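# Carry the table caddy from desk to counter

## Task

Move the table caddy off the desk and onto the counter so that it finishes standing upright, with all three of its items still standing upright inside it. Nothing that started off the floor may end up on the floor. The spice jars are glass and break if dropped more than a few centimetres or knocked hard. The utility cart can roll. When done, release the caddy and back the robot away. The robot must not topple or be left leaning.

## Robot and tools

Robot: a Hello Robot Stretch 4 with one arm. It has an omni-wheel base, a lift that rides up a mast, an arm that telescopes straight ahead, a three-joint wrist (yaw, pitch, roll) and a two-finger gripper. It stands about 1.6 m tall; the base rim lies within 0.23 m of the base origin.

Frames: the base frame sits on the floor below the base centre, x forward, y left, z up. hand_pose is reported in this frame and marks a point between the open fingertips; with all wrist joints at zero its axes line up with the base frame, though the printed position may be somewhat off. The odometry frame is the base frame as it was at the start. base_odometry counts wheel rotation only, so slipping looks like motion; heading runs -3.142 to 3.142, left positive.

execute_actions: argument "actions" is a list holding exactly one action, or empty (then it only reports state and images). Optional "cameras": a list from head_camera, head_left_camera, head_right_camera, wrist_camera, all; omitted, null or ["all"] gives all, [] gives none. An action holds "base", "joints" or both, plus optional "pace" and "contact_limits"; or "end_of_arm" on its own. All parts start together.
- "base" takes a single command, a relative offset from where the base last reported itself: {"translate_m": d} drives straight, forward positive, -2 to 2 m; {"strafe_m": d} slides sideways, left positive, -2 to 2 m; {"rotate_rad": d} spins in place, counter-clockwise (left) positive, -3.2 to 3.2 rad.
- "joints" is one object keyed by joint name, each value an absolute target: lift_m 0 to 1.2 m; arm_m 0 to 0.55 m extension; wrist_yaw_rad -1.134 to 4.276 (0 ahead, left positive, 3.14 stowed backward, above 3.4 the arm may block it); wrist_pitch_rad -1.117 to 4.259 (0 level, 1.57 pointing down); wrist_roll_rad -1.117 to 4.259 (0 fingers level, positive turns clockwise viewed from behind); gripper_m -0.038 to 0.141 m fingertip gap (negative means fingers squeeze each other). Targets past a limit are clipped and flagged; any other bad value or unknown key rejects the whole call with no motion.
- "pace": "slow", "default", "fast" or "max" (base up to 0.1/0.3/0.4/0.6 m/s and 1/2/3/4 rad/s; with lift above 0.2 the base is slowed further, down to 0.3 m/s and 1 rad/s at full height).
- "contact_limits": {"arm_m": v}, 0 softest to 0.75 firmest, default 0.5; exceeding it stops the arm.
- {"end_of_arm": "enable_torque"} re-energises wrist or gripper motors that cut out.
No action runs past 15 s. Parts you leave out of an action may still be driving toward earlier targets. A good first move is lift_m 0.4 with wrist_yaw_rad 0 to unfold the wrist.

wait: {"seconds": 0 to 10}; commands nothing and returns the usual state and images.
zoom_image: {"camera": name, "region": [x0, y0, x1, y1]} in pixels of that camera's latest full image, top-left origin, at most 504 by 504.
finished_scene: {"scene": n}; ends the scene for good and reports success, so call it only after letting go and backing off.

Cameras: head_camera (420x560) on the mast top, angled forward and down; turn the base to aim it. head_left_camera and head_right_camera (420x672 fisheye) beside it, steeper, showing the base and arm. wrist_camera (616x392) sits behind the fingers, fingertips near the image bottom.

Result lines: base_status and joint_status give how each commanded motion ended. "done" means reached (for the base, wheels turned the full amount even if slipping). "off_target" means it stopped short and may still push. "contact_stop_at_<key>" means it hit something; lift, arm or wheels then go slack (a slack lift can sag under load, slack wheels can coast). "limit_stop_at_<name>" is a built-in limit; "limit_stop_at_tilt" means the robot leans beyond 6 degrees and lift, arm and wheels ignore commands until it straightens; "limit_stop_at_own_body" means a joint was about to hit the robot (likely with pitch below -0.2 and roll below -0.4 or above 4); move it away. "torque_fault" is a wrist or gripper motor that overloaded and went limp until enable_torque. on_its_own lists what happened without being commanded; "held at" there is the held target. If any call reports a stop, the remaining calls in that reply are skipped.
lidar_m: 12 distances in metres, 30-degree sectors counter-clockwise from straight ahead (4th left, 7th behind, 10th right); "-" is nothing seen or closer than 0.25 m; it misses glass, thin legs, much behind, and counts table tops. wrist_depth_mm: 7x7 grid of median depths, 100 to 2000 mm, glass omitted, robot body visible. turned_by_wheels versus turned_by_imu differing by over about 0.1 rad hints at a collision or slip. base_tilt in degrees, forward and right positive, with a fixed bias up to about 1.5. motor_effort in percent, positive toward higher values, peak in brackets; a shifted rest effort suggests a load or a push. Wheel efforts positive turn the base right.

Gripping: command a gap smaller than the object; a tighter value grips harder and pulls it toward the wrist. Neither gripper_m nor "done" confirms a grasp; check gripper effort. Fingertips pressed onto a surface can jam; raise the lift.

Avoid: dropping or bumping the glass jars, tipping the caddy, shoving the rolling cart, hard arm pushes, wrist overloads (over about 2 kg level), and turning or driving with over 1 kg held and arm_m above 0.2, especially at fast paces, since the robot can topple. Objects may occasionally get nudged by outside forces. The scene runs on while you think.

Each tool is called as name([rows], argument=value, ...), one row to a line, values as JSON.

## Session

execute_actions(actions=[])

Scene clock: 0.00 s.
base_odometry: x=+0.000 y=+0.000 heading=+0.000 (m, m, rad; odometry frame)
turned_by_wheels: +0.000 (rad since the last result)
turned_by_imu: +0.000 (rad since the last result)
base_tilt: forward=+0.3 right=+1.0 (deg)
lidar_m: 1.80 1.83 2.22 2.01 1.73 1.71 1.54 1.54 1.91 1.71 1.42 1.61
base_status: not commanded
joint_positions: lift_m=+0.228 arm_m=+0.000 wrist_yaw_rad=+3.095 wrist_pitch_rad=-0.007 wrist_roll_rad=-0.017 gripper_m=+0.057
joint_status: not commanded
motor_effort: lift_m=+21 arm_m=+0 wrist_yaw_rad=+0 wrist_pitch_rad=-7 wrist_roll_rad=+1 gripper_m=-2 wheel_0=+1 wheel_1=+0 wheel_2=+0 (%)
hand_pose: x=-0.1136 y=+0.1006 z=+0.4086 quat_wxyz=(+0.023, +0.003, -0.008, +1.000) (m; base frame)
wrist_depth_mm: - 144 260 - - - - / - 113 144 - - - - / - 115 144 - - - - / 144 144 198 - - - - / 214 - - - - - - / 220 1464 1229 1336 201 1430 1366 / 218 1025 976 108 1042 931 976
pictures: head_camera, head_left_camera, head_right_camera, wrist_camera
Images, in order (width x height): head_camera 420x560, head_left_camera 420x672, head_right_camera 420x672, wrist_camera 616x392.

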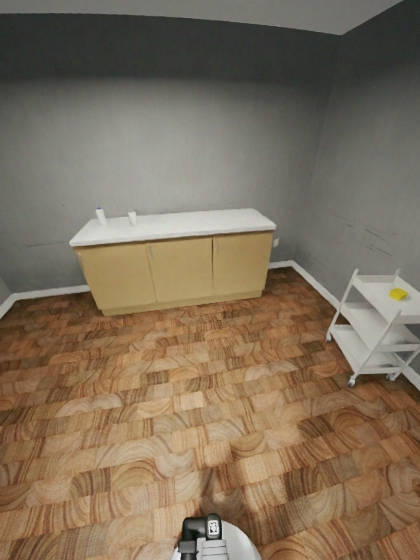

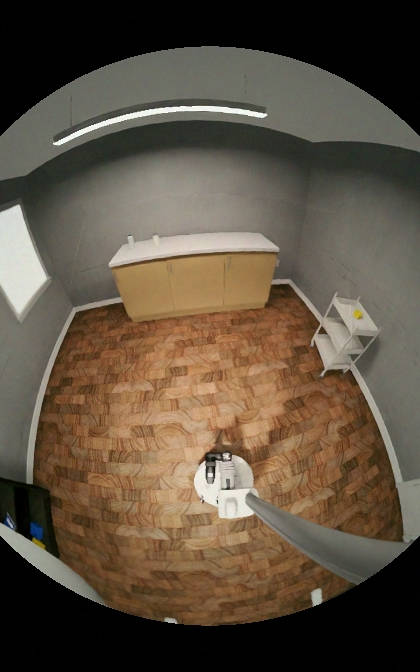

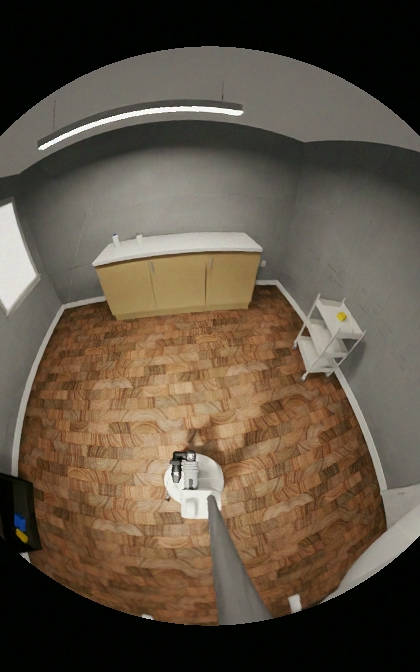

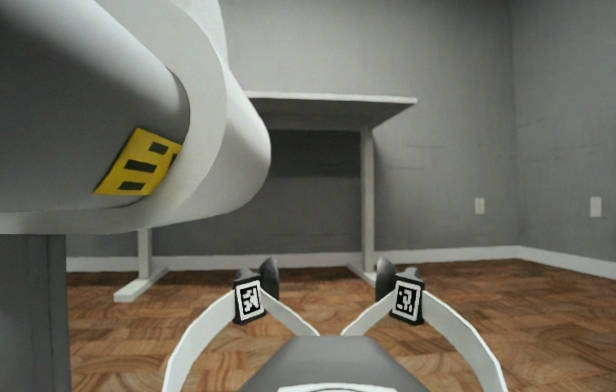

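execute_actions([
  {"base": {"rotate_rad": 3.14}, "joints": {"lift_m": 0.6, "wrist_yaw_rad": 0, "gripper_m": 0.1}, "pace": "fast"},
])

Scene clock: 3.60 s.
base_odometry: x=+0.000 y=+0.000 heading=+3.140 (m, m, rad; odometry frame)
turned_by_wheels: +3.140 (rad since the last result)
turned_by_imu: +3.135 (rad since the last result)
base_tilt: forward=+0.3 right=+0.9 (deg)
lidar_m: 1.52 1.52 1.90 1.73 1.40 1.57 1.77 1.83 2.23 2.02 1.73 1.66
base_status: done
joint_positions: lift_m=+0.600 arm_m=+0.000 wrist_yaw_rad=+0.000 wrist_pitch_rad=-0.007 wrist_roll_rad=-0.017 gripper_m=+0.100
joint_status: all done
motor_effort: lift_m=+24(26) arm_m=+0(0) wrist_yaw_rad=-1(7) wrist_pitch_rad=-8(7) wrist_roll_rad=+0(0) gripper_m=-1(2) wheel_0=-1(9) wheel_1=-2(11) wheel_2=+0(11) (%)
hand_pose: x=+0.4591 y=-0.0873 z=+0.7799 quat_wxyz=(+1.000, -0.008, -0.003, +0.000) (m; base frame)
wrist_depth_mm: 1921 1983 - - - - - / 1863 1983 - - - - - / 1863 1921 - - - - - / 1921 1983 - - - - - / 1921 1921 - - - - - / 1921 1983 205 - 1661 - - / 1756 1618 1756 108 1661 1661 1756
pictures: head_camera, head_left_camera, head_right_camera, wrist_camera
Images, in order (width x height): head_camera 420x560, head_left_camera 420x672, head_right_camera 420x672, wrist_camera 616x392.

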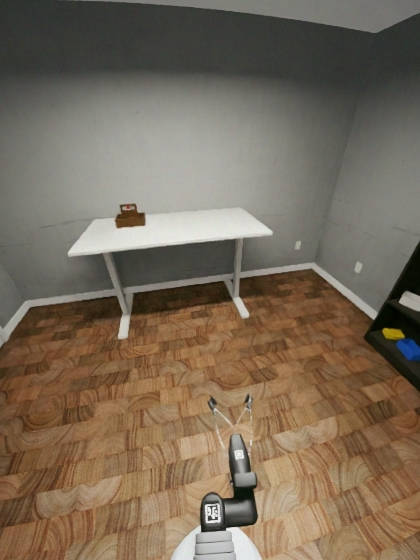

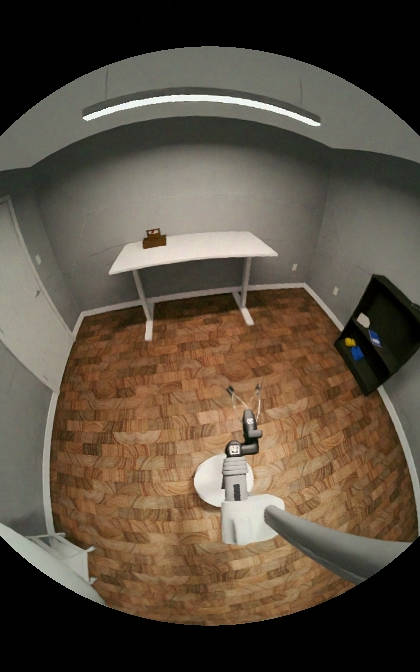

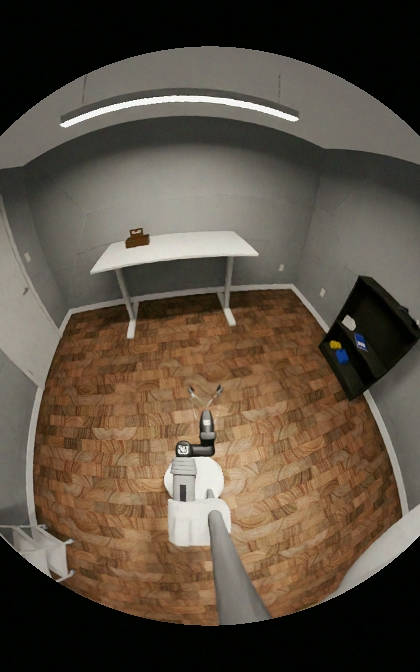

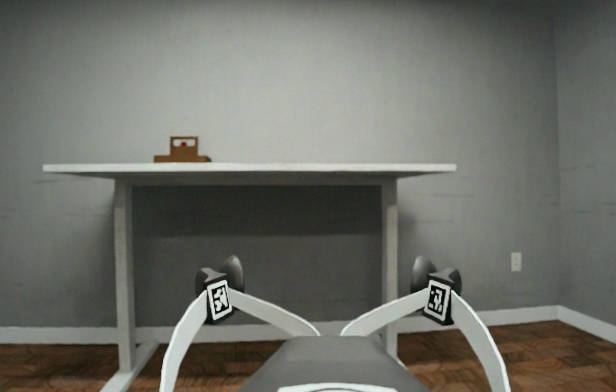

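zoom_image(camera="head_camera", region=[90, 180, 180, 250])

zoom_image(camera="wrist_camera", region=[130, 110, 250, 190])

Region (90, 180, 180, 250) of head_camera's 420x560 image, scaled by 5.600, with more detail than that image has.

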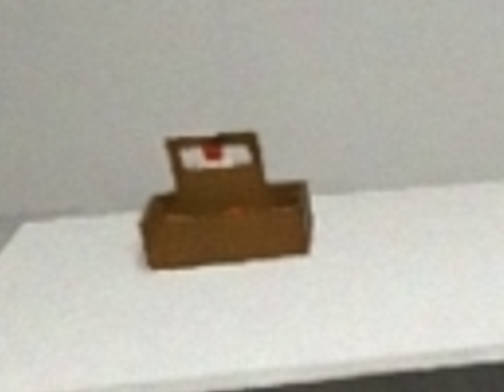

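Region (130, 110, 250, 190) of wrist_camera's 616x392 image, scaled by 4.200.

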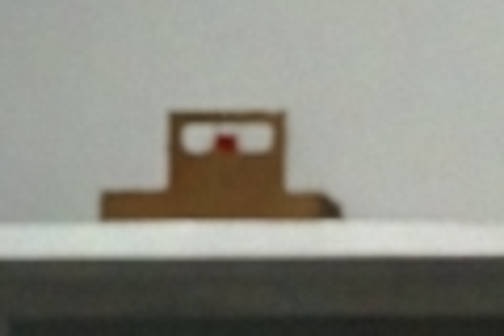

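execute_actions([
  {"base": {"rotate_rad": 0.15}, "pace": "fast"},
], cameras=["head_camera", "wrist_camera"])

execute_actions([
  {"base": {"translate_m": 0.8}, "joints": {"lift_m": 1.0}, "pace": "fast"},
], cameras=["head_camera", "wrist_camera"])

Scene clock: 12.20 s.
base_odometry: x=+0.000 y=+0.000 heading=-2.993 (m, m, rad; odometry frame)
turned_by_wheels: +0.150 (rad since the last result)
turned_by_imu: +0.150 (rad since the last result)
base_tilt: forward=+0.3 right=+0.9 (deg)
lidar_m: 1.51 1.58 1.81 1.73 1.40 1.89 1.81 1.87 2.12 1.74 1.76 1.59
base_status: done
joint_positions: lift_m=+0.600 arm_m=+0.000 wrist_yaw_rad=+0.000 wrist_pitch_rad=-0.007 wrist_roll_rad=-0.017 gripper_m=+0.100
joint_status: not commanded
motor_effort: lift_m=+24(24) arm_m=+0(0) wrist_yaw_rad=-1(2) wrist_pitch_rad=-8(7) wrist_roll_rad=+0(0) gripper_m=-1(1) wheel_0=+0(8) wheel_1=+0(7) wheel_2=+2(8) (%)
hand_pose: x=+0.4591 y=-0.0874 z=+0.7799 quat_wxyz=(+1.000, -0.008, -0.003, +0.000) (m; base frame)
wrist_depth_mm: - - - - - - - / - - - - - - - / - - - - - - - / - - 1661 - - - - / - - - - - - - / - - 205 - - - - / 1708 1708 1708 108 1808 1576 1708
pictures: head_camera, wrist_camera
Images, in order (width x height): head_camera 420x560, wrist_camera 616x392.

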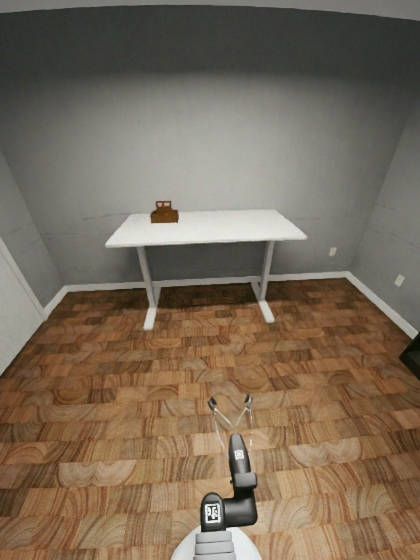

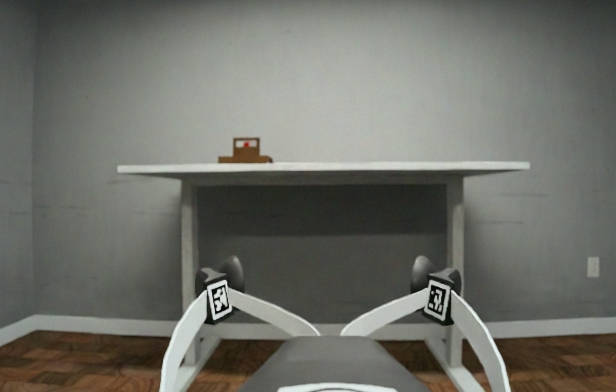

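Scene clock: 15.50 s.
base_odometry: x=-0.791 y=-0.118 heading=-2.993 (m, m, rad; odometry frame)
turned_by_wheels: +0.000 (rad since the last result)
turned_by_imu: -0.001 (rad since the last result)
base_tilt: forward=+0.3 right=+1.1 (deg)
lidar_m: 0.72 0.75 1.80 1.71 1.82 1.94 2.63 2.75 1.78 1.69 1.05 0.75
base_status: done
joint_positions: lift_m=+1.000 arm_m=+0.000 wrist_yaw_rad=+0.000 wrist_pitch_rad=-0.007 wrist_roll_rad=-0.017 gripper_m=+0.100
joint_status: all done
motor_effort: lift_m=+23(28) arm_m=+0(0) wrist_yaw_rad=-1(1) wrist_pitch_rad=-7(7) wrist_roll_rad=+0(0) gripper_m=+0(1) wheel_0=-1(4) wheel_1=+1(8) wheel_2=+1(13) (%)
hand_pose: x=+0.4591 y=-0.0874 z=+1.1799 quat_wxyz=(+1.000, -0.008, -0.003, +0.000) (m; base frame)
wrist_depth_mm: 1281 1308 1281 1255 1255 1229 1205 / 1336 1308 1281 1255 1281 1255 1255 / 1308 1281 1281 1281 1281 1229 1229 / 1308 1308 1308 1255 1255 1255 1205 / 1308 1308 1255 1281 1281 1229 1229 / 866 891 205 917 732 788 854 / 585 585 585 108 621 559 580
pictures: head_camera, wrist_camera
Images, in order (width x height): head_camera 420x560, wrist_camera 616x392.

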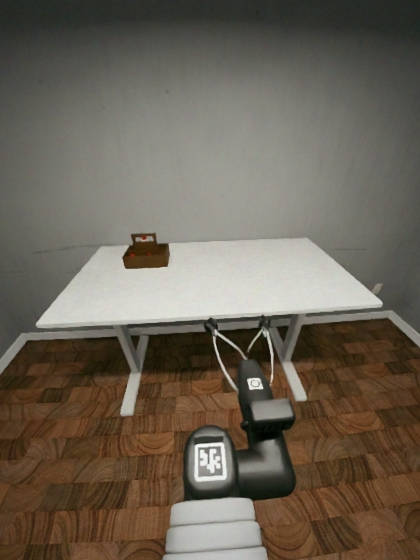

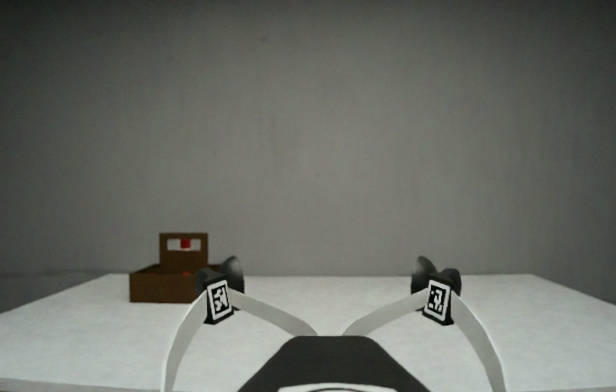

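execute_actions([
  {"base": {"strafe_m": 0.36}, "joints": {"lift_m": 1.15, "arm_m": 0.3, "wrist_pitch_rad": 0.5}, "pace": "fast"},
])

Scene clock: 30.67 s.
base_odometry: x=-0.738 y=-0.474 heading=-2.993 (m, m, rad; odometry frame)
turned_by_wheels: +0.000 (rad since the last result)
turned_by_imu: +0.001 (rad since the last result)
base_tilt: forward=+0.3 right=+0.9 (deg)
lidar_m: 0.71 0.73 1.43 1.34 1.43 1.72 2.64 2.73 2.47 2.04 1.05 0.74
base_status: done
joint_positions: lift_m=+1.150 arm_m=+0.298 wrist_yaw_rad=+0.000 wrist_pitch_rad=+0.502 wrist_roll_rad=-0.017 gripper_m=+0.100
joint_status: all done
motor_effort: lift_m=+23(25) arm_m=+9(11) wrist_yaw_rad=+0(1) wrist_pitch_rad=-6(5) wrist_roll_rad=+0(0) gripper_m=-2(0) wheel_0=+0(7) wheel_1=-1(15) wheel_2=+0(1) (%)
hand_pose: x=+0.7223 y=-0.0874 z=+1.1892 quat_wxyz=(+0.969, -0.008, +0.248, +0.002) (m; base frame)
wrist_depth_mm: 878 866 891 866 854 854 842 / 946 931 931 917 917 904 891 / 1025 1008 991 715 960 960 946 / 1098 1078 768 691 788 788 778 / 1229 634 634 634 627 609 609 / 544 521 218 521 473 488 496 / 442 436 439 108 439 421 427
pictures: head_camera, head_left_camera, head_right_camera, wrist_camera
Images, in order (width x height): head_camera 420x560, head_left_camera 420x672, head_right_camera 420x672, wrist_camera 616x392.

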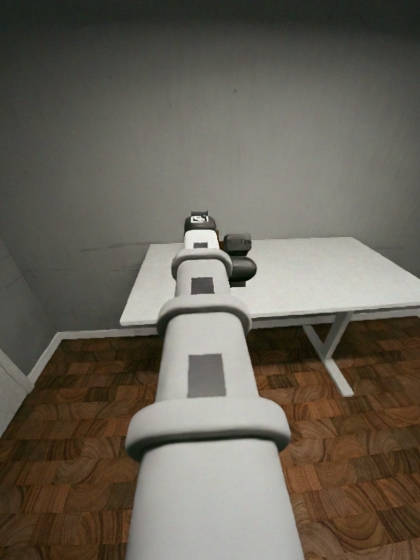

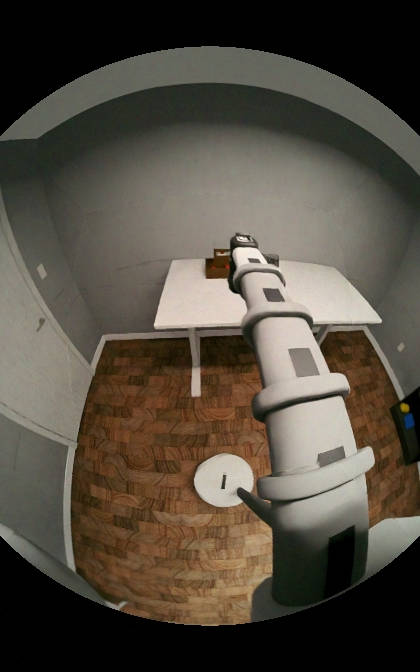

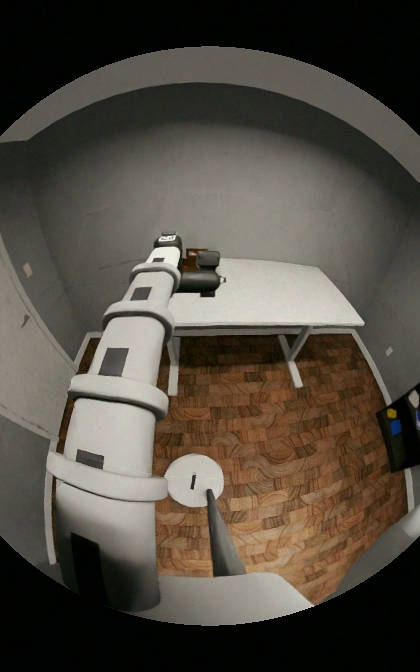

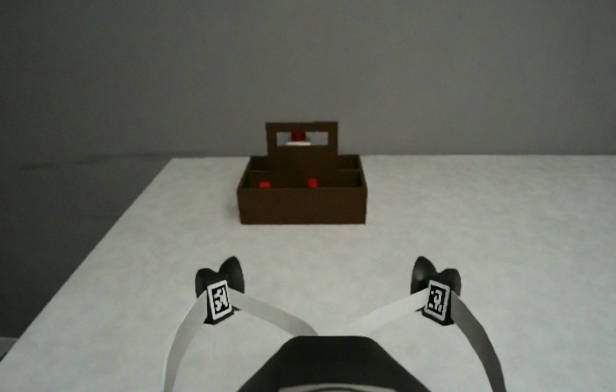

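zoom_image(camera="wrist_camera", region=[220, 100, 390, 240])

Region (220, 100, 390, 240) of wrist_camera's 616x392 image, scaled by 2.965; it fills the top 415 rows of this view, and the rest is white.

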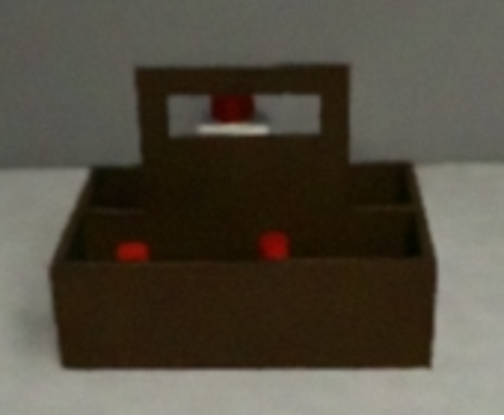

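execute_actions([
  {"base": {"strafe_m": -0.5}, "joints": {"lift_m": 0.95, "arm_m": 0.45, "wrist_pitch_rad": 0.0, "wrist_yaw_rad": 1.55, "gripper_m": 0.08}, "pace": "fast"},
], cameras=["head_camera"])

execute_actions([
  {"base": {"translate_m": 0.46}},
])

Scene clock: 55.90 s.
base_odometry: x=-0.812 y=+0.020 heading=-2.993 (m, m, rad; odometry frame)
turned_by_wheels: +0.000 (rad since the last result)
turned_by_imu: +0.001 (rad since the last result)
base_tilt: forward=+0.3 right=+1.0 (deg)
lidar_m: 0.71 0.76 1.02 1.85 1.92 2.06 2.63 2.71 1.64 1.55 1.93 0.78
base_status: done
joint_positions: lift_m=+0.950 arm_m=+0.448 wrist_yaw_rad=+1.550 wrist_pitch_rad=+0.002 wrist_roll_rad=-0.017 gripper_m=+0.080
joint_status: all done
motor_effort: lift_m=+18(21) arm_m=+9(8) wrist_yaw_rad=-1(7) wrist_pitch_rad=-7(11) wrist_roll_rad=+0(0) gripper_m=-2(1) wheel_0=+0(10) wheel_1=+1(15) wheel_2=-1(1) (%)
hand_pose: x=+0.7128 y=+0.2866 z=+1.1278 quat_wxyz=(+0.714, -0.007, -0.005, +0.700) (m; base frame)
wrist_depth_mm: 1808 1863 1808 1808 1808 1576 1078 / 1863 1863 1808 1808 1756 1618 1118 / 1863 1808 1808 1756 1756 1661 1118 / 1863 1808 1808 1808 1808 1618 1098 / 1863 1808 1808 1863 1808 1618 1098 / 1808 1808 203 1808 214 683 683 / 1863 1863 1808 108 508 455 466
pictures: head_camera
Images, in order (width x height): head_camera 420x560.

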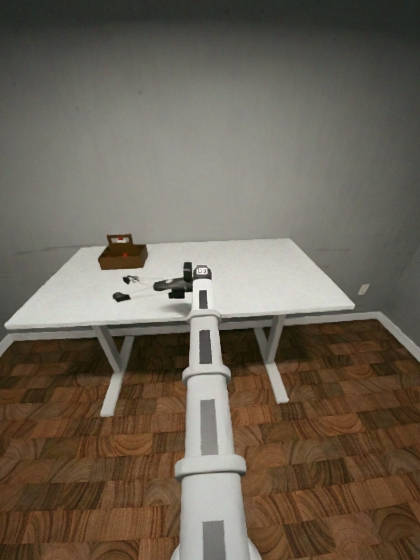

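Scene clock: 58.90 s.
base_odometry: x=-1.267 y=-0.048 heading=-2.993 (m, m, rad; odometry frame)
turned_by_wheels: +0.000 (rad since the last result)
turned_by_imu: +0.000 (rad since the last result)
base_tilt: forward=+0.3 right=+0.9 (deg)
lidar_m: 0.25 0.28 0.36 1.85 1.96 2.36 3.13 2.68 1.63 1.55 0.38 0.28
base_status: done
joint_positions: lift_m=+0.950 arm_m=+0.448 wrist_yaw_rad=+1.550 wrist_pitch_rad=+0.002 wrist_roll_rad=-0.017 gripper_m=+0.080
joint_status: not commanded
motor_effort: lift_m=+17(17) arm_m=+9(9) wrist_yaw_rad=+0(0) wrist_pitch_rad=-8(7) wrist_roll_rad=+0(0) gripper_m=-2(2) wheel_0=+0(5) wheel_1=+2(10) wheel_2=+2(10) (%)
hand_pose: x=+0.7128 y=+0.2866 z=+1.1278 quat_wxyz=(+0.714, -0.007, -0.005, +0.700) (m; base frame)
wrist_depth_mm: 1808 1708 1808 1863 1430 691 484 / 1863 1863 1808 1808 1464 699 492 / 1808 1863 1863 1808 1499 707 496 / 1863 1863 1863 1808 1499 715 500 / 1863 1808 1808 1863 1138 715 496 / 1808 715 203 597 213 615 492 / 480 488 477 108 392 347 452
pictures: head_camera, head_left_camera, head_right_camera, wrist_camera
Images, in order (width x height): head_camera 420x560, head_left_camera 420x672, head_right_camera 420x672, wrist_camera 616x392.

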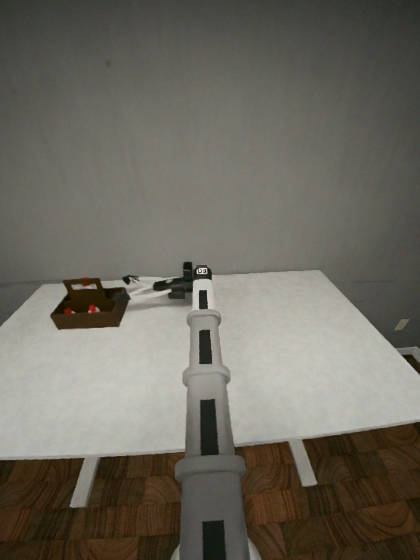

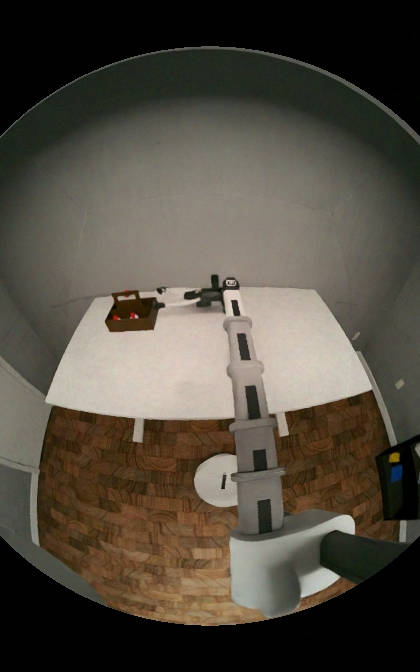

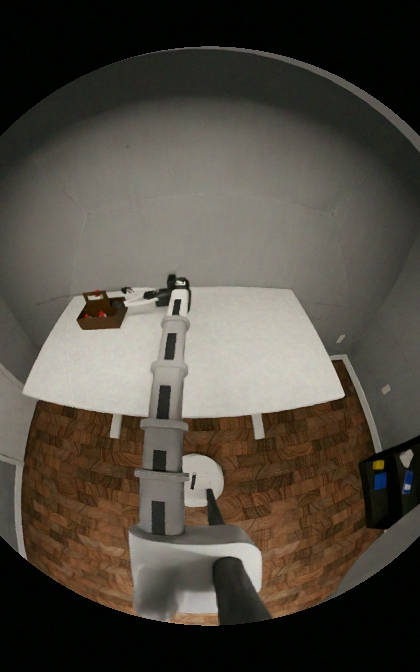

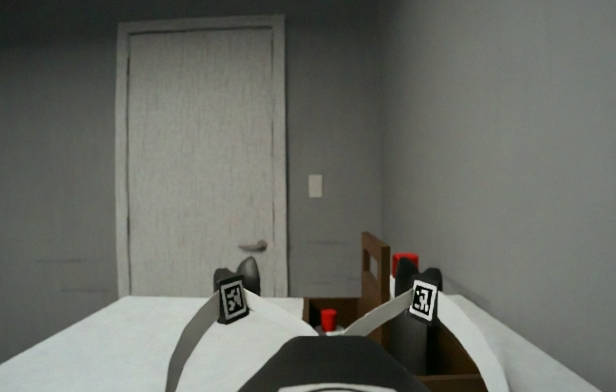

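execute_actions([
  {"joints": {"arm_m": 0.503, "gripper_m": 0.06}},
], cameras=["head_camera", "wrist_camera"])

Scene clock: 64.13 s.
base_odometry: x=-1.267 y=-0.048 heading=-2.993 (m, m, rad; odometry frame)
turned_by_wheels: +0.000 (rad since the last result)
turned_by_imu: +0.001 (rad since the last result)
base_tilt: forward=+0.3 right=+1.0 (deg)
lidar_m: 0.26 0.27 0.38 1.85 1.96 2.40 3.12 2.70 1.60 1.57 0.40 0.29
base_status: not commanded
joint_positions: lift_m=+0.950 arm_m=+0.501 wrist_yaw_rad=+1.550 wrist_pitch_rad=+0.002 wrist_roll_rad=-0.017 gripper_m=+0.060
joint_status: all done
motor_effort: lift_m=+17(18) arm_m=+9(11) wrist_yaw_rad=-1(0) wrist_pitch_rad=-8(8) wrist_roll_rad=+0(0) gripper_m=-2(0) wheel_0=+0(0) wheel_1=+3(3) wheel_2=+2(2) (%)
hand_pose: x=+0.7657 y=+0.2866 z=+1.1278 quat_wxyz=(+0.714, -0.007, -0.005, +0.700) (m; base frame)
wrist_depth_mm: 1808 1808 1863 1808 1229 585 410 / 1808 1808 1863 1863 1255 591 415 / 1808 1808 1808 1863 1281 603 418 / 1863 1863 1808 1808 1281 603 418 / 1808 1756 1808 1863 991 603 421 / 1863 715 603 397 213 559 418 / 480 504 445 108 382 462 415
pictures: head_camera, wrist_camera
Images, in order (width x height): head_camera 420x560, wrist_camera 616x392.

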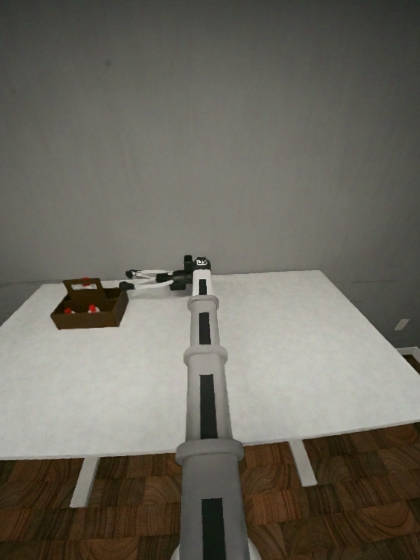

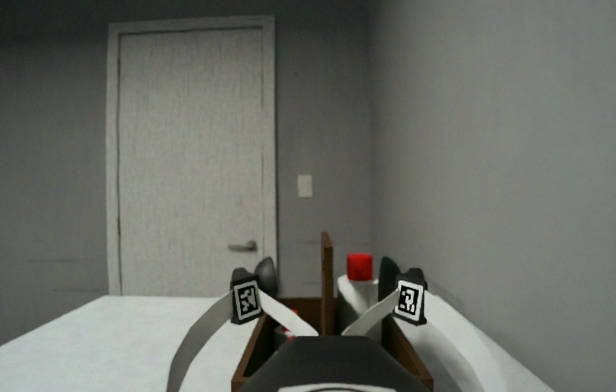

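zoom_image(camera="wrist_camera", region=[220, 210, 440, 350])

Region (220, 210, 440, 350) of wrist_camera's 616x392 image, scaled by 2.291; it fills the top 321 rows of this view, and the rest is white.

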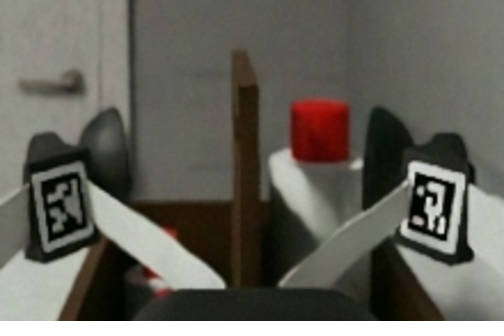

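execute_actions([
  {"base": {"strafe_m": 0.11}, "joints": {"arm_m": 0.51, "gripper_m": 0.05}, "pace": "slow"},
], cameras=["head_camera", "wrist_camera"])

Scene clock: 78.60 s.
base_odometry: x=-1.251 y=-0.157 heading=-2.993 (m, m, rad; odometry frame)
turned_by_wheels: +0.000 (rad since the last result)
turned_by_imu: +0.001 (rad since the last result)
base_tilt: forward=+0.3 right=+1.0 (deg)
lidar_m: 0.25 0.27 0.38 1.75 1.84 2.32 3.12 2.84 1.71 1.65 0.40 0.29
base_status: done
joint_positions: lift_m=+0.950 arm_m=+0.508 wrist_yaw_rad=+1.550 wrist_pitch_rad=+0.002 wrist_roll_rad=-0.017 gripper_m=+0.050
joint_status: all done
motor_effort: lift_m=+18(18) arm_m=+9(5) wrist_yaw_rad=-1(1) wrist_pitch_rad=-8(8) wrist_roll_rad=+0(0) gripper_m=-4(7) wheel_0=-2(3) wheel_1=+4(9) wheel_2=+0(3) (%)
hand_pose: x=+0.7727 y=+0.2866 z=+1.1278 quat_wxyz=(+0.714, -0.007, -0.005, +0.700) (m; base frame)
wrist_depth_mm: 1756 1708 1708 1708 1182 569 397 / 1708 1661 1756 1661 1229 580 402 / 1756 1708 1708 1708 1229 585 404 / 1756 1708 1756 1661 1229 585 407 / 1756 1708 1708 1661 1078 585 410 / 1756 1708 413 306 195 544 410 / 480 500 410 108 439 442 402
pictures: head_camera, wrist_camera
Images, in order (width x height): head_camera 420x560, wrist_camera 616x392.

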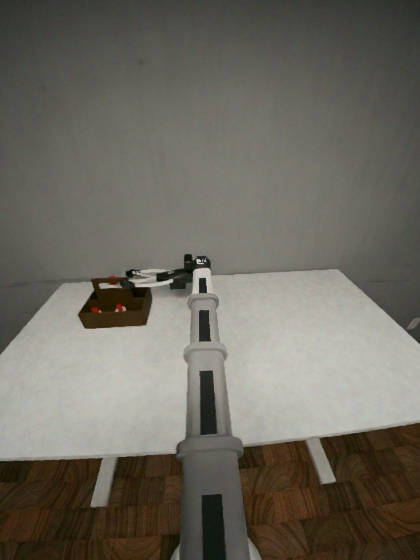

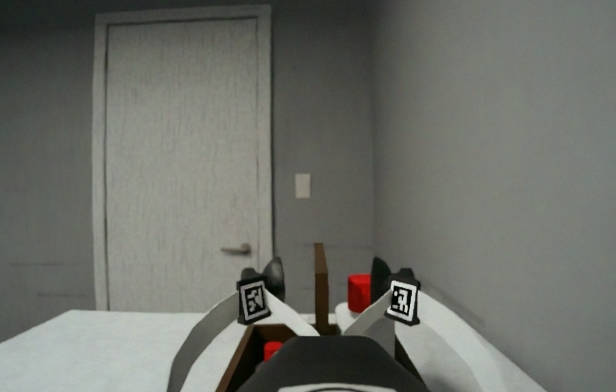

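zoom_image(camera="wrist_camera", region=[220, 210, 440, 350])

zoom_image(camera="head_camera", region=[60, 240, 220, 340])

Region (220, 210, 440, 350) of wrist_camera's 616x392 image, scaled by 2.291; it fills the top 321 rows of this view, and the rest is white.

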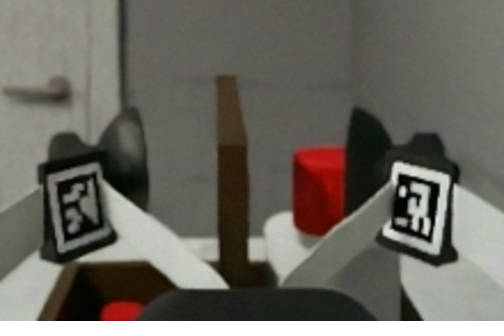

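Region (60, 240, 220, 340) of head_camera's 420x560 image, scaled by 3.150, with more detail than that image has; it fills the top 315 rows of this view, and the rest is white.

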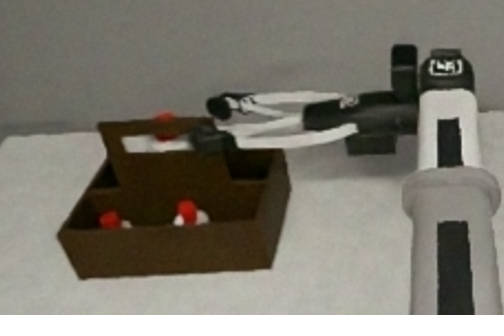

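execute_actions([
  {"joints": {"arm_m": 0.503, "gripper_m": 0.028}},
], cameras=["wrist_camera"])

zoom_image(camera="wrist_camera", region=[220, 210, 440, 350])

Scene clock: 86.63 s.
base_odometry: x=-1.251 y=-0.157 heading=-2.993 (m, m, rad; odometry frame)
turned_by_wheels: +0.000 (rad since the last result)
turned_by_imu: +0.001 (rad since the last result)
base_tilt: forward=+0.2 right=+1.1 (deg)
lidar_m: 0.25 0.26 0.38 1.74 1.85 2.31 3.13 2.86 1.74 1.67 0.39 0.28
base_status: not commanded
joint_positions: lift_m=+0.950 arm_m=+0.505 wrist_yaw_rad=+1.550 wrist_pitch_rad=+0.002 wrist_roll_rad=-0.017 gripper_m=+0.028
joint_status: all done
motor_effort: lift_m=+18(17) arm_m=-9(8) wrist_yaw_rad=+0(0) wrist_pitch_rad=-7(7) wrist_roll_rad=+0(0) gripper_m=-4(3) wheel_0=-2(2) wheel_1=+3(3) wheel_2=+0(0) (%)
hand_pose: x=+0.7689 y=+0.2866 z=+1.1278 quat_wxyz=(+0.714, -0.007, -0.005, +0.700) (m; base frame)
wrist_depth_mm: 1708 1708 1708 1708 1182 569 402 / 1708 1756 1708 1756 1229 585 407 / 1708 1708 1708 1708 1205 591 413 / 1756 1708 1708 1661 1255 597 413 / 1708 1708 1708 1708 1078 597 415 / 1756 1808 654 226 193 554 410 / 480 500 342 108 332 436 407
pictures: wrist_camera
Images, in order (width x height): wrist_camera 616x392.

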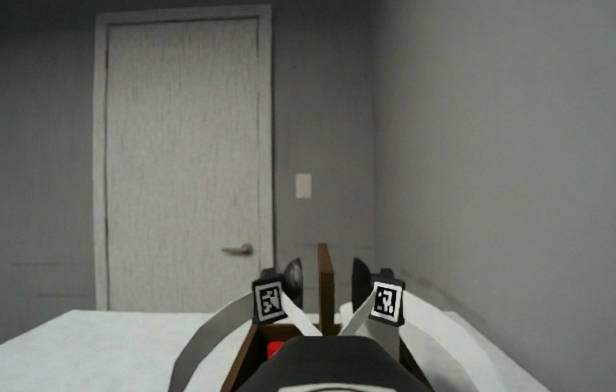

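Region (220, 210, 440, 350) of wrist_camera's 616x392 image, scaled by 2.291; it fills the top 321 rows of this view, and the rest is white.

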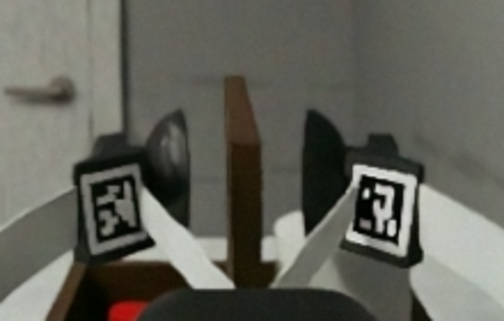

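execute_actions([
  {"base": {"strafe_m": 0.075}, "pace": "slow"},
], cameras=["head_camera", "wrist_camera"])

zoom_image(camera="head_camera", region=[80, 250, 200, 340])

zoom_image(camera="wrist_camera", region=[220, 210, 440, 350])

Scene clock: 97.10 s.
base_odometry: x=-1.239 y=-0.231 heading=-2.993 (m, m, rad; odometry frame)
turned_by_wheels: +0.000 (rad since the last result)
turned_by_imu: +0.001 (rad since the last result)
base_tilt: forward=+0.4 right=+0.8 (deg)
lidar_m: 0.25 0.26 0.37 1.69 1.78 2.27 3.12 2.96 1.80 1.75 0.40 0.28
base_status: done
joint_positions: lift_m=+0.950 arm_m=+0.505 wrist_yaw_rad=+1.550 wrist_pitch_rad=+0.002 wrist_roll_rad=-0.017 gripper_m=+0.028
joint_status: not commanded
motor_effort: lift_m=+18(17) arm_m=-9(9) wrist_yaw_rad=+0(1) wrist_pitch_rad=-8(8) wrist_roll_rad=+0(0) gripper_m=-4(4) wheel_0=-2(4) wheel_1=+4(7) wheel_2=+0(0) (%)
hand_pose: x=+0.7689 y=+0.2866 z=+1.1278 quat_wxyz=(+0.714, -0.007, -0.005, +0.700) (m; base frame)
wrist_depth_mm: 1661 1661 1618 1661 1182 574 402 / 1661 1661 1618 1618 1205 580 407 / 1661 1618 1661 1661 1229 585 410 / 1708 1618 1661 1618 1255 597 413 / 1708 1661 1618 1661 1078 591 410 / 1661 1661 1661 194 193 549 410 / 477 504 338 108 219 436 407
pictures: head_camera, wrist_camera
Images, in order (width x height): head_camera 420x560, wrist_camera 616x392.

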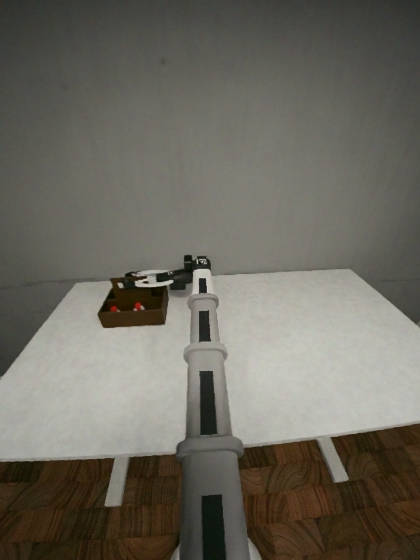

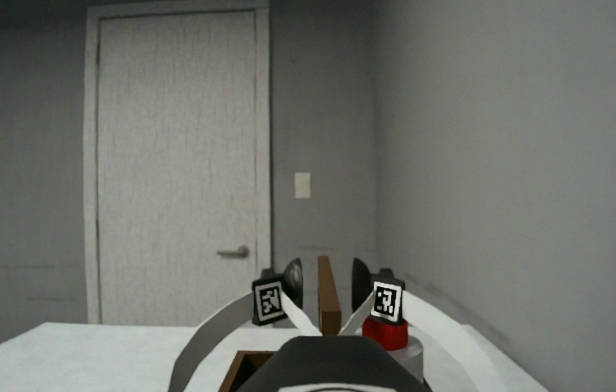

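Region (80, 250, 200, 340) of head_camera's 420x560 image, scaled by 4.200, with more detail than that image has; it fills the top 378 rows of this view, and the rest is white.

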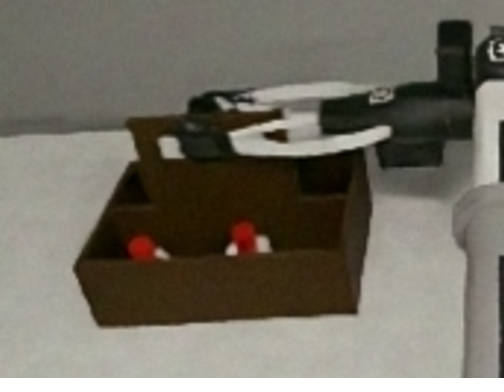

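Region (220, 210, 440, 350) of wrist_camera's 616x392 image, scaled by 2.291; it fills the top 321 rows of this view, and the rest is white.

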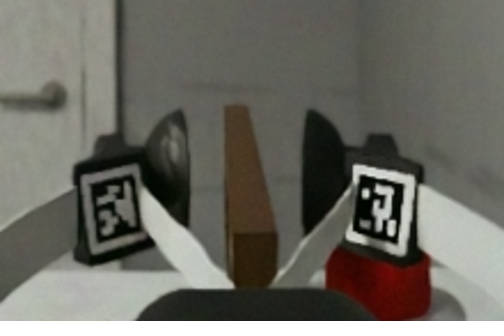

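execute_actions([
  {"joints": {"gripper_m": -0.03}, "pace": "slow"},
], cameras=["head_camera", "wrist_camera"])

zoom_image(camera="head_camera", region=[80, 250, 200, 340])

zoom_image(camera="wrist_camera", region=[220, 210, 440, 350])

Scene clock: 106.37 s.
base_odometry: x=-1.239 y=-0.231 heading=-2.993 (m, m, rad; odometry frame)
turned_by_wheels: +0.000 (rad since the last result)
turned_by_imu: +0.001 (rad since the last result)
base_tilt: forward=+0.3 right=+0.9 (deg)
lidar_m: 0.25 0.26 0.39 1.69 1.75 2.30 3.12 2.95 1.80 1.75 0.39 0.28
base_status: not commanded
joint_positions: lift_m=+0.950 arm_m=+0.505 wrist_yaw_rad=+1.551 wrist_pitch_rad=+0.002 wrist_roll_rad=-0.017 gripper_m=-0.030
joint_status: all done
motor_effort: lift_m=+18(18) arm_m=-9(9) wrist_yaw_rad=-2(2) wrist_pitch_rad=-8(8) wrist_roll_rad=+0(0) gripper_m=-17(18) wheel_0=-1(2) wheel_1=+4(4) wheel_2=+1(1) (%)
hand_pose: x=+0.7687 y=+0.2867 z=+1.1278 quat_wxyz=(+0.714, -0.007, -0.005, +0.700) (m; base frame)
wrist_depth_mm: 1618 1661 1618 1618 1205 580 399 / 1708 1618 1618 1618 1229 591 410 / 1661 1618 1618 1618 1229 591 413 / 1708 1661 1661 1661 1255 603 413 / 1618 1661 1661 1708 1281 597 415 / 1708 1618 182 190 183 549 410 / 477 473 473 108 211 433 407
pictures: head_camera, wrist_camera
Images, in order (width x height): head_camera 420x560, wrist_camera 616x392.

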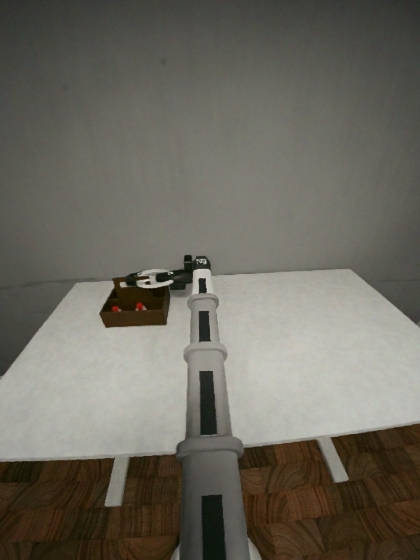

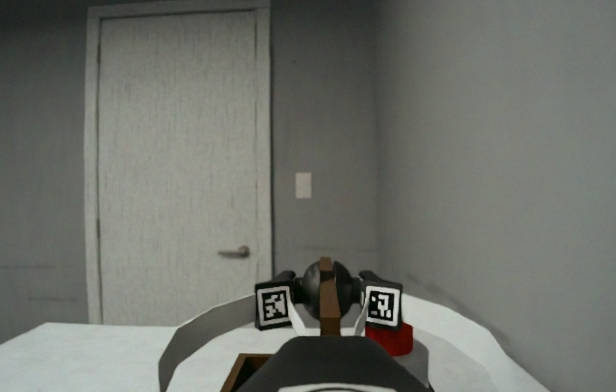

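Region (80, 250, 200, 340) of head_camera's 420x560 image, scaled by 4.200, with more detail than that image has; it fills the top 378 rows of this view, and the rest is white.

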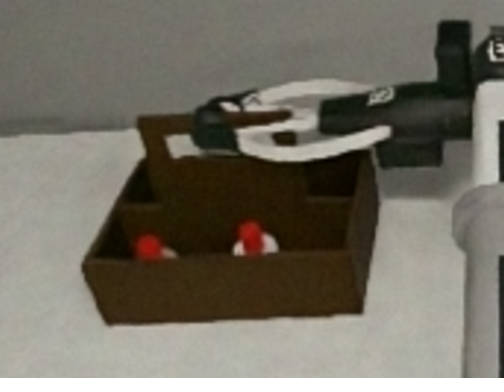

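Region (220, 210, 440, 350) of wrist_camera's 616x392 image, scaled by 2.291; it fills the top 321 rows of this view, and the rest is white.

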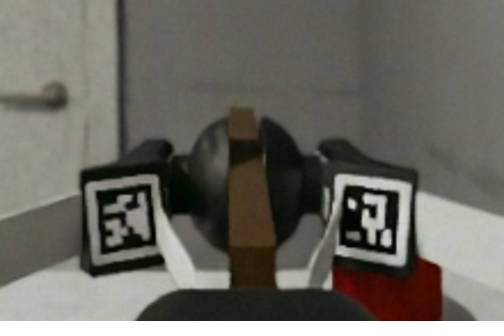

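Gripped. Lift slowly a bit.

execute_actions([
  {"joints": {"lift_m": 1.0}, "pace": "slow"},
], cameras=["head_camera", "wrist_camera"])

zoom_image(camera="head_camera", region=[70, 230, 220, 340])

Scene clock: 109.13 s.
base_odometry: x=-1.239 y=-0.231 heading=-2.993 (m, m, rad; odometry frame)
turned_by_wheels: +0.000 (rad since the last result)
turned_by_imu: +0.000 (rad since the last result)
base_tilt: forward=+0.3 right=+1.0 (deg)
lidar_m: 0.26 0.26 0.37 1.68 1.77 2.27 3.11 2.95 1.82 1.75 0.37 0.28
base_status: not commanded
joint_positions: lift_m=+0.999 arm_m=+0.505 wrist_yaw_rad=+1.550 wrist_pitch_rad=+0.009 wrist_roll_rad=-0.017 gripper_m=-0.030
joint_status: all done
on_its_own: wrist_pitch_rad is at rest, and its effort (-26) is outside its rest range (-23 to +23)
motor_effort: lift_m=+27(26) arm_m=-9(9) wrist_yaw_rad=-1(3) wrist_pitch_rad=-26(27) wrist_roll_rad=+0(1) gripper_m=-18(16) wheel_0=-1(1) wheel_1=+4(4) wheel_2=+0(1) (%)
hand_pose: x=+0.7688 y=+0.2866 z=+1.1752 quat_wxyz=(+0.714, -0.009, -0.003, +0.700) (m; base frame)
wrist_depth_mm: 1618 1618 1618 1618 1160 574 402 / 1661 1618 1618 1661 1205 580 404 / 1661 1661 1618 1618 1229 591 410 / 1661 1661 1618 1618 1229 591 415 / 1661 1618 1661 1661 1281 597 413 / 1661 1661 1576 190 185 549 410 / 574 559 559 108 211 480 407
pictures: head_camera, wrist_camera
Images, in order (width x height): head_camera 420x560, wrist_camera 616x392.

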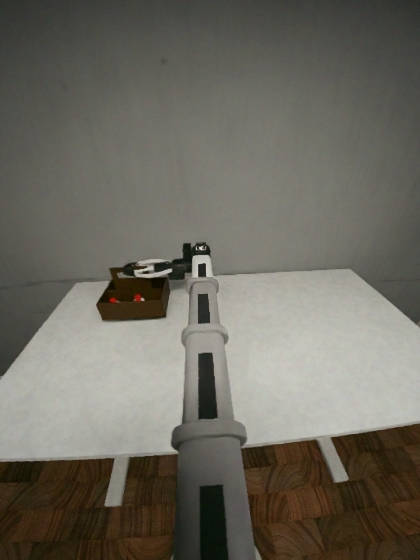

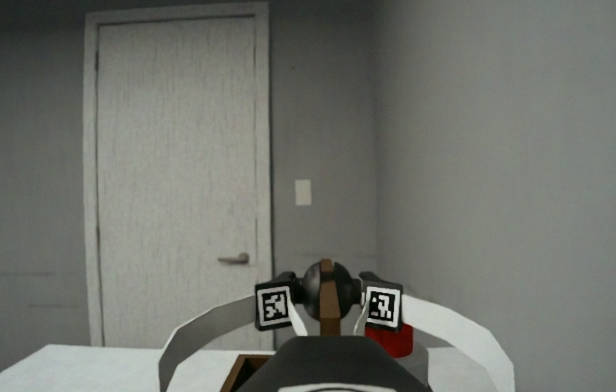

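Region (70, 230, 220, 340) of head_camera's 420x560 image, scaled by 3.360, with more detail than that image has; it fills the top 370 rows of this view, and the rest is white.

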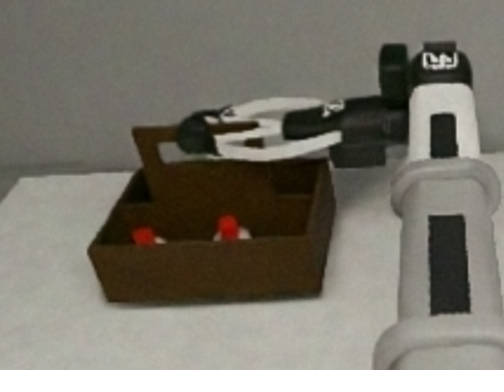

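execute_actions([
  {"base": {"translate_m": -1.5}, "joints": {"arm_m": 0.05, "gripper_m": -0.036}},
], cameras=["head_camera", "head_left_camera", "wrist_camera"])

Scene clock: 120.57 s.
base_odometry: x=+0.244 y=-0.008 heading=-2.993 (m, m, rad; odometry frame)
turned_by_wheels: +0.000 (rad since the last result)
turned_by_imu: +0.004 (rad since the last result)
base_tilt: forward=+0.5 right=+0.9 (deg)
lidar_m: 1.75 0.26 0.32 1.55 1.25 1.65 1.57 1.64 2.17 1.89 1.82 1.85
base_status: done
joint_positions: lift_m=+1.000 arm_m=+0.052 wrist_yaw_rad=+1.550 wrist_pitch_rad=+0.009 wrist_roll_rad=-0.017 gripper_m=-0.035
joint_status: all done
on_its_own: wrist_pitch_rad is at rest, and its effort (-26) is outside its rest range (-23 to +23)
motor_effort: lift_m=+26(27) arm_m=-9(13) wrist_yaw_rad=-1(2) wrist_pitch_rad=-26(27) wrist_roll_rad=+1(0) gripper_m=-18(14) wheel_0=-2(6) wheel_1=-3(5) wheel_2=+0(9) (%)
hand_pose: x=+0.3159 y=+0.2866 z=+1.1752 quat_wxyz=(+0.714, -0.009, -0.003, +0.700) (m; base frame)
wrist_depth_mm: 1576 1618 1618 1576 1576 1576 1576 / 1576 1576 1576 1618 1576 1618 1576 / 1618 1618 1618 1661 1576 1576 1537 / 1661 1661 1661 1661 1618 1618 1537 / 1618 1661 1661 1618 1576 1618 1576 / 1537 1661 183 187 182 1618 1576 / 1464 1499 1618 108 209 1618 1576
pictures: head_camera, head_left_camera, wrist_camera
Images, in order (width x height): head_camera 420x560, head_left_camera 420x672, wrist_camera 616x392.

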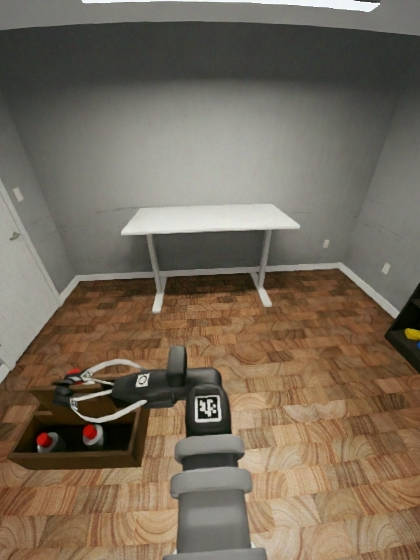

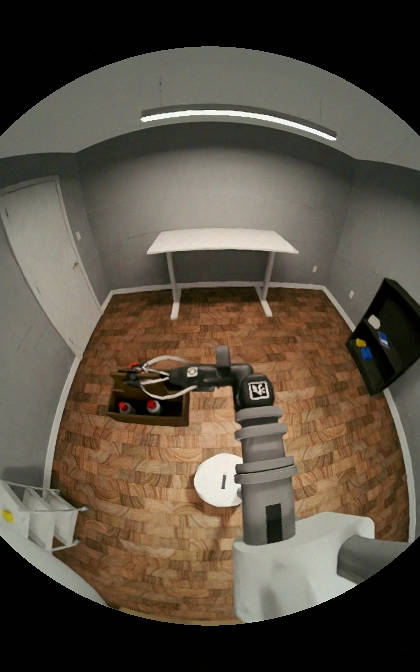

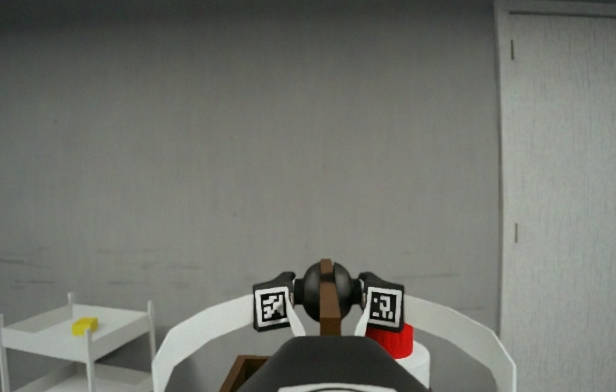

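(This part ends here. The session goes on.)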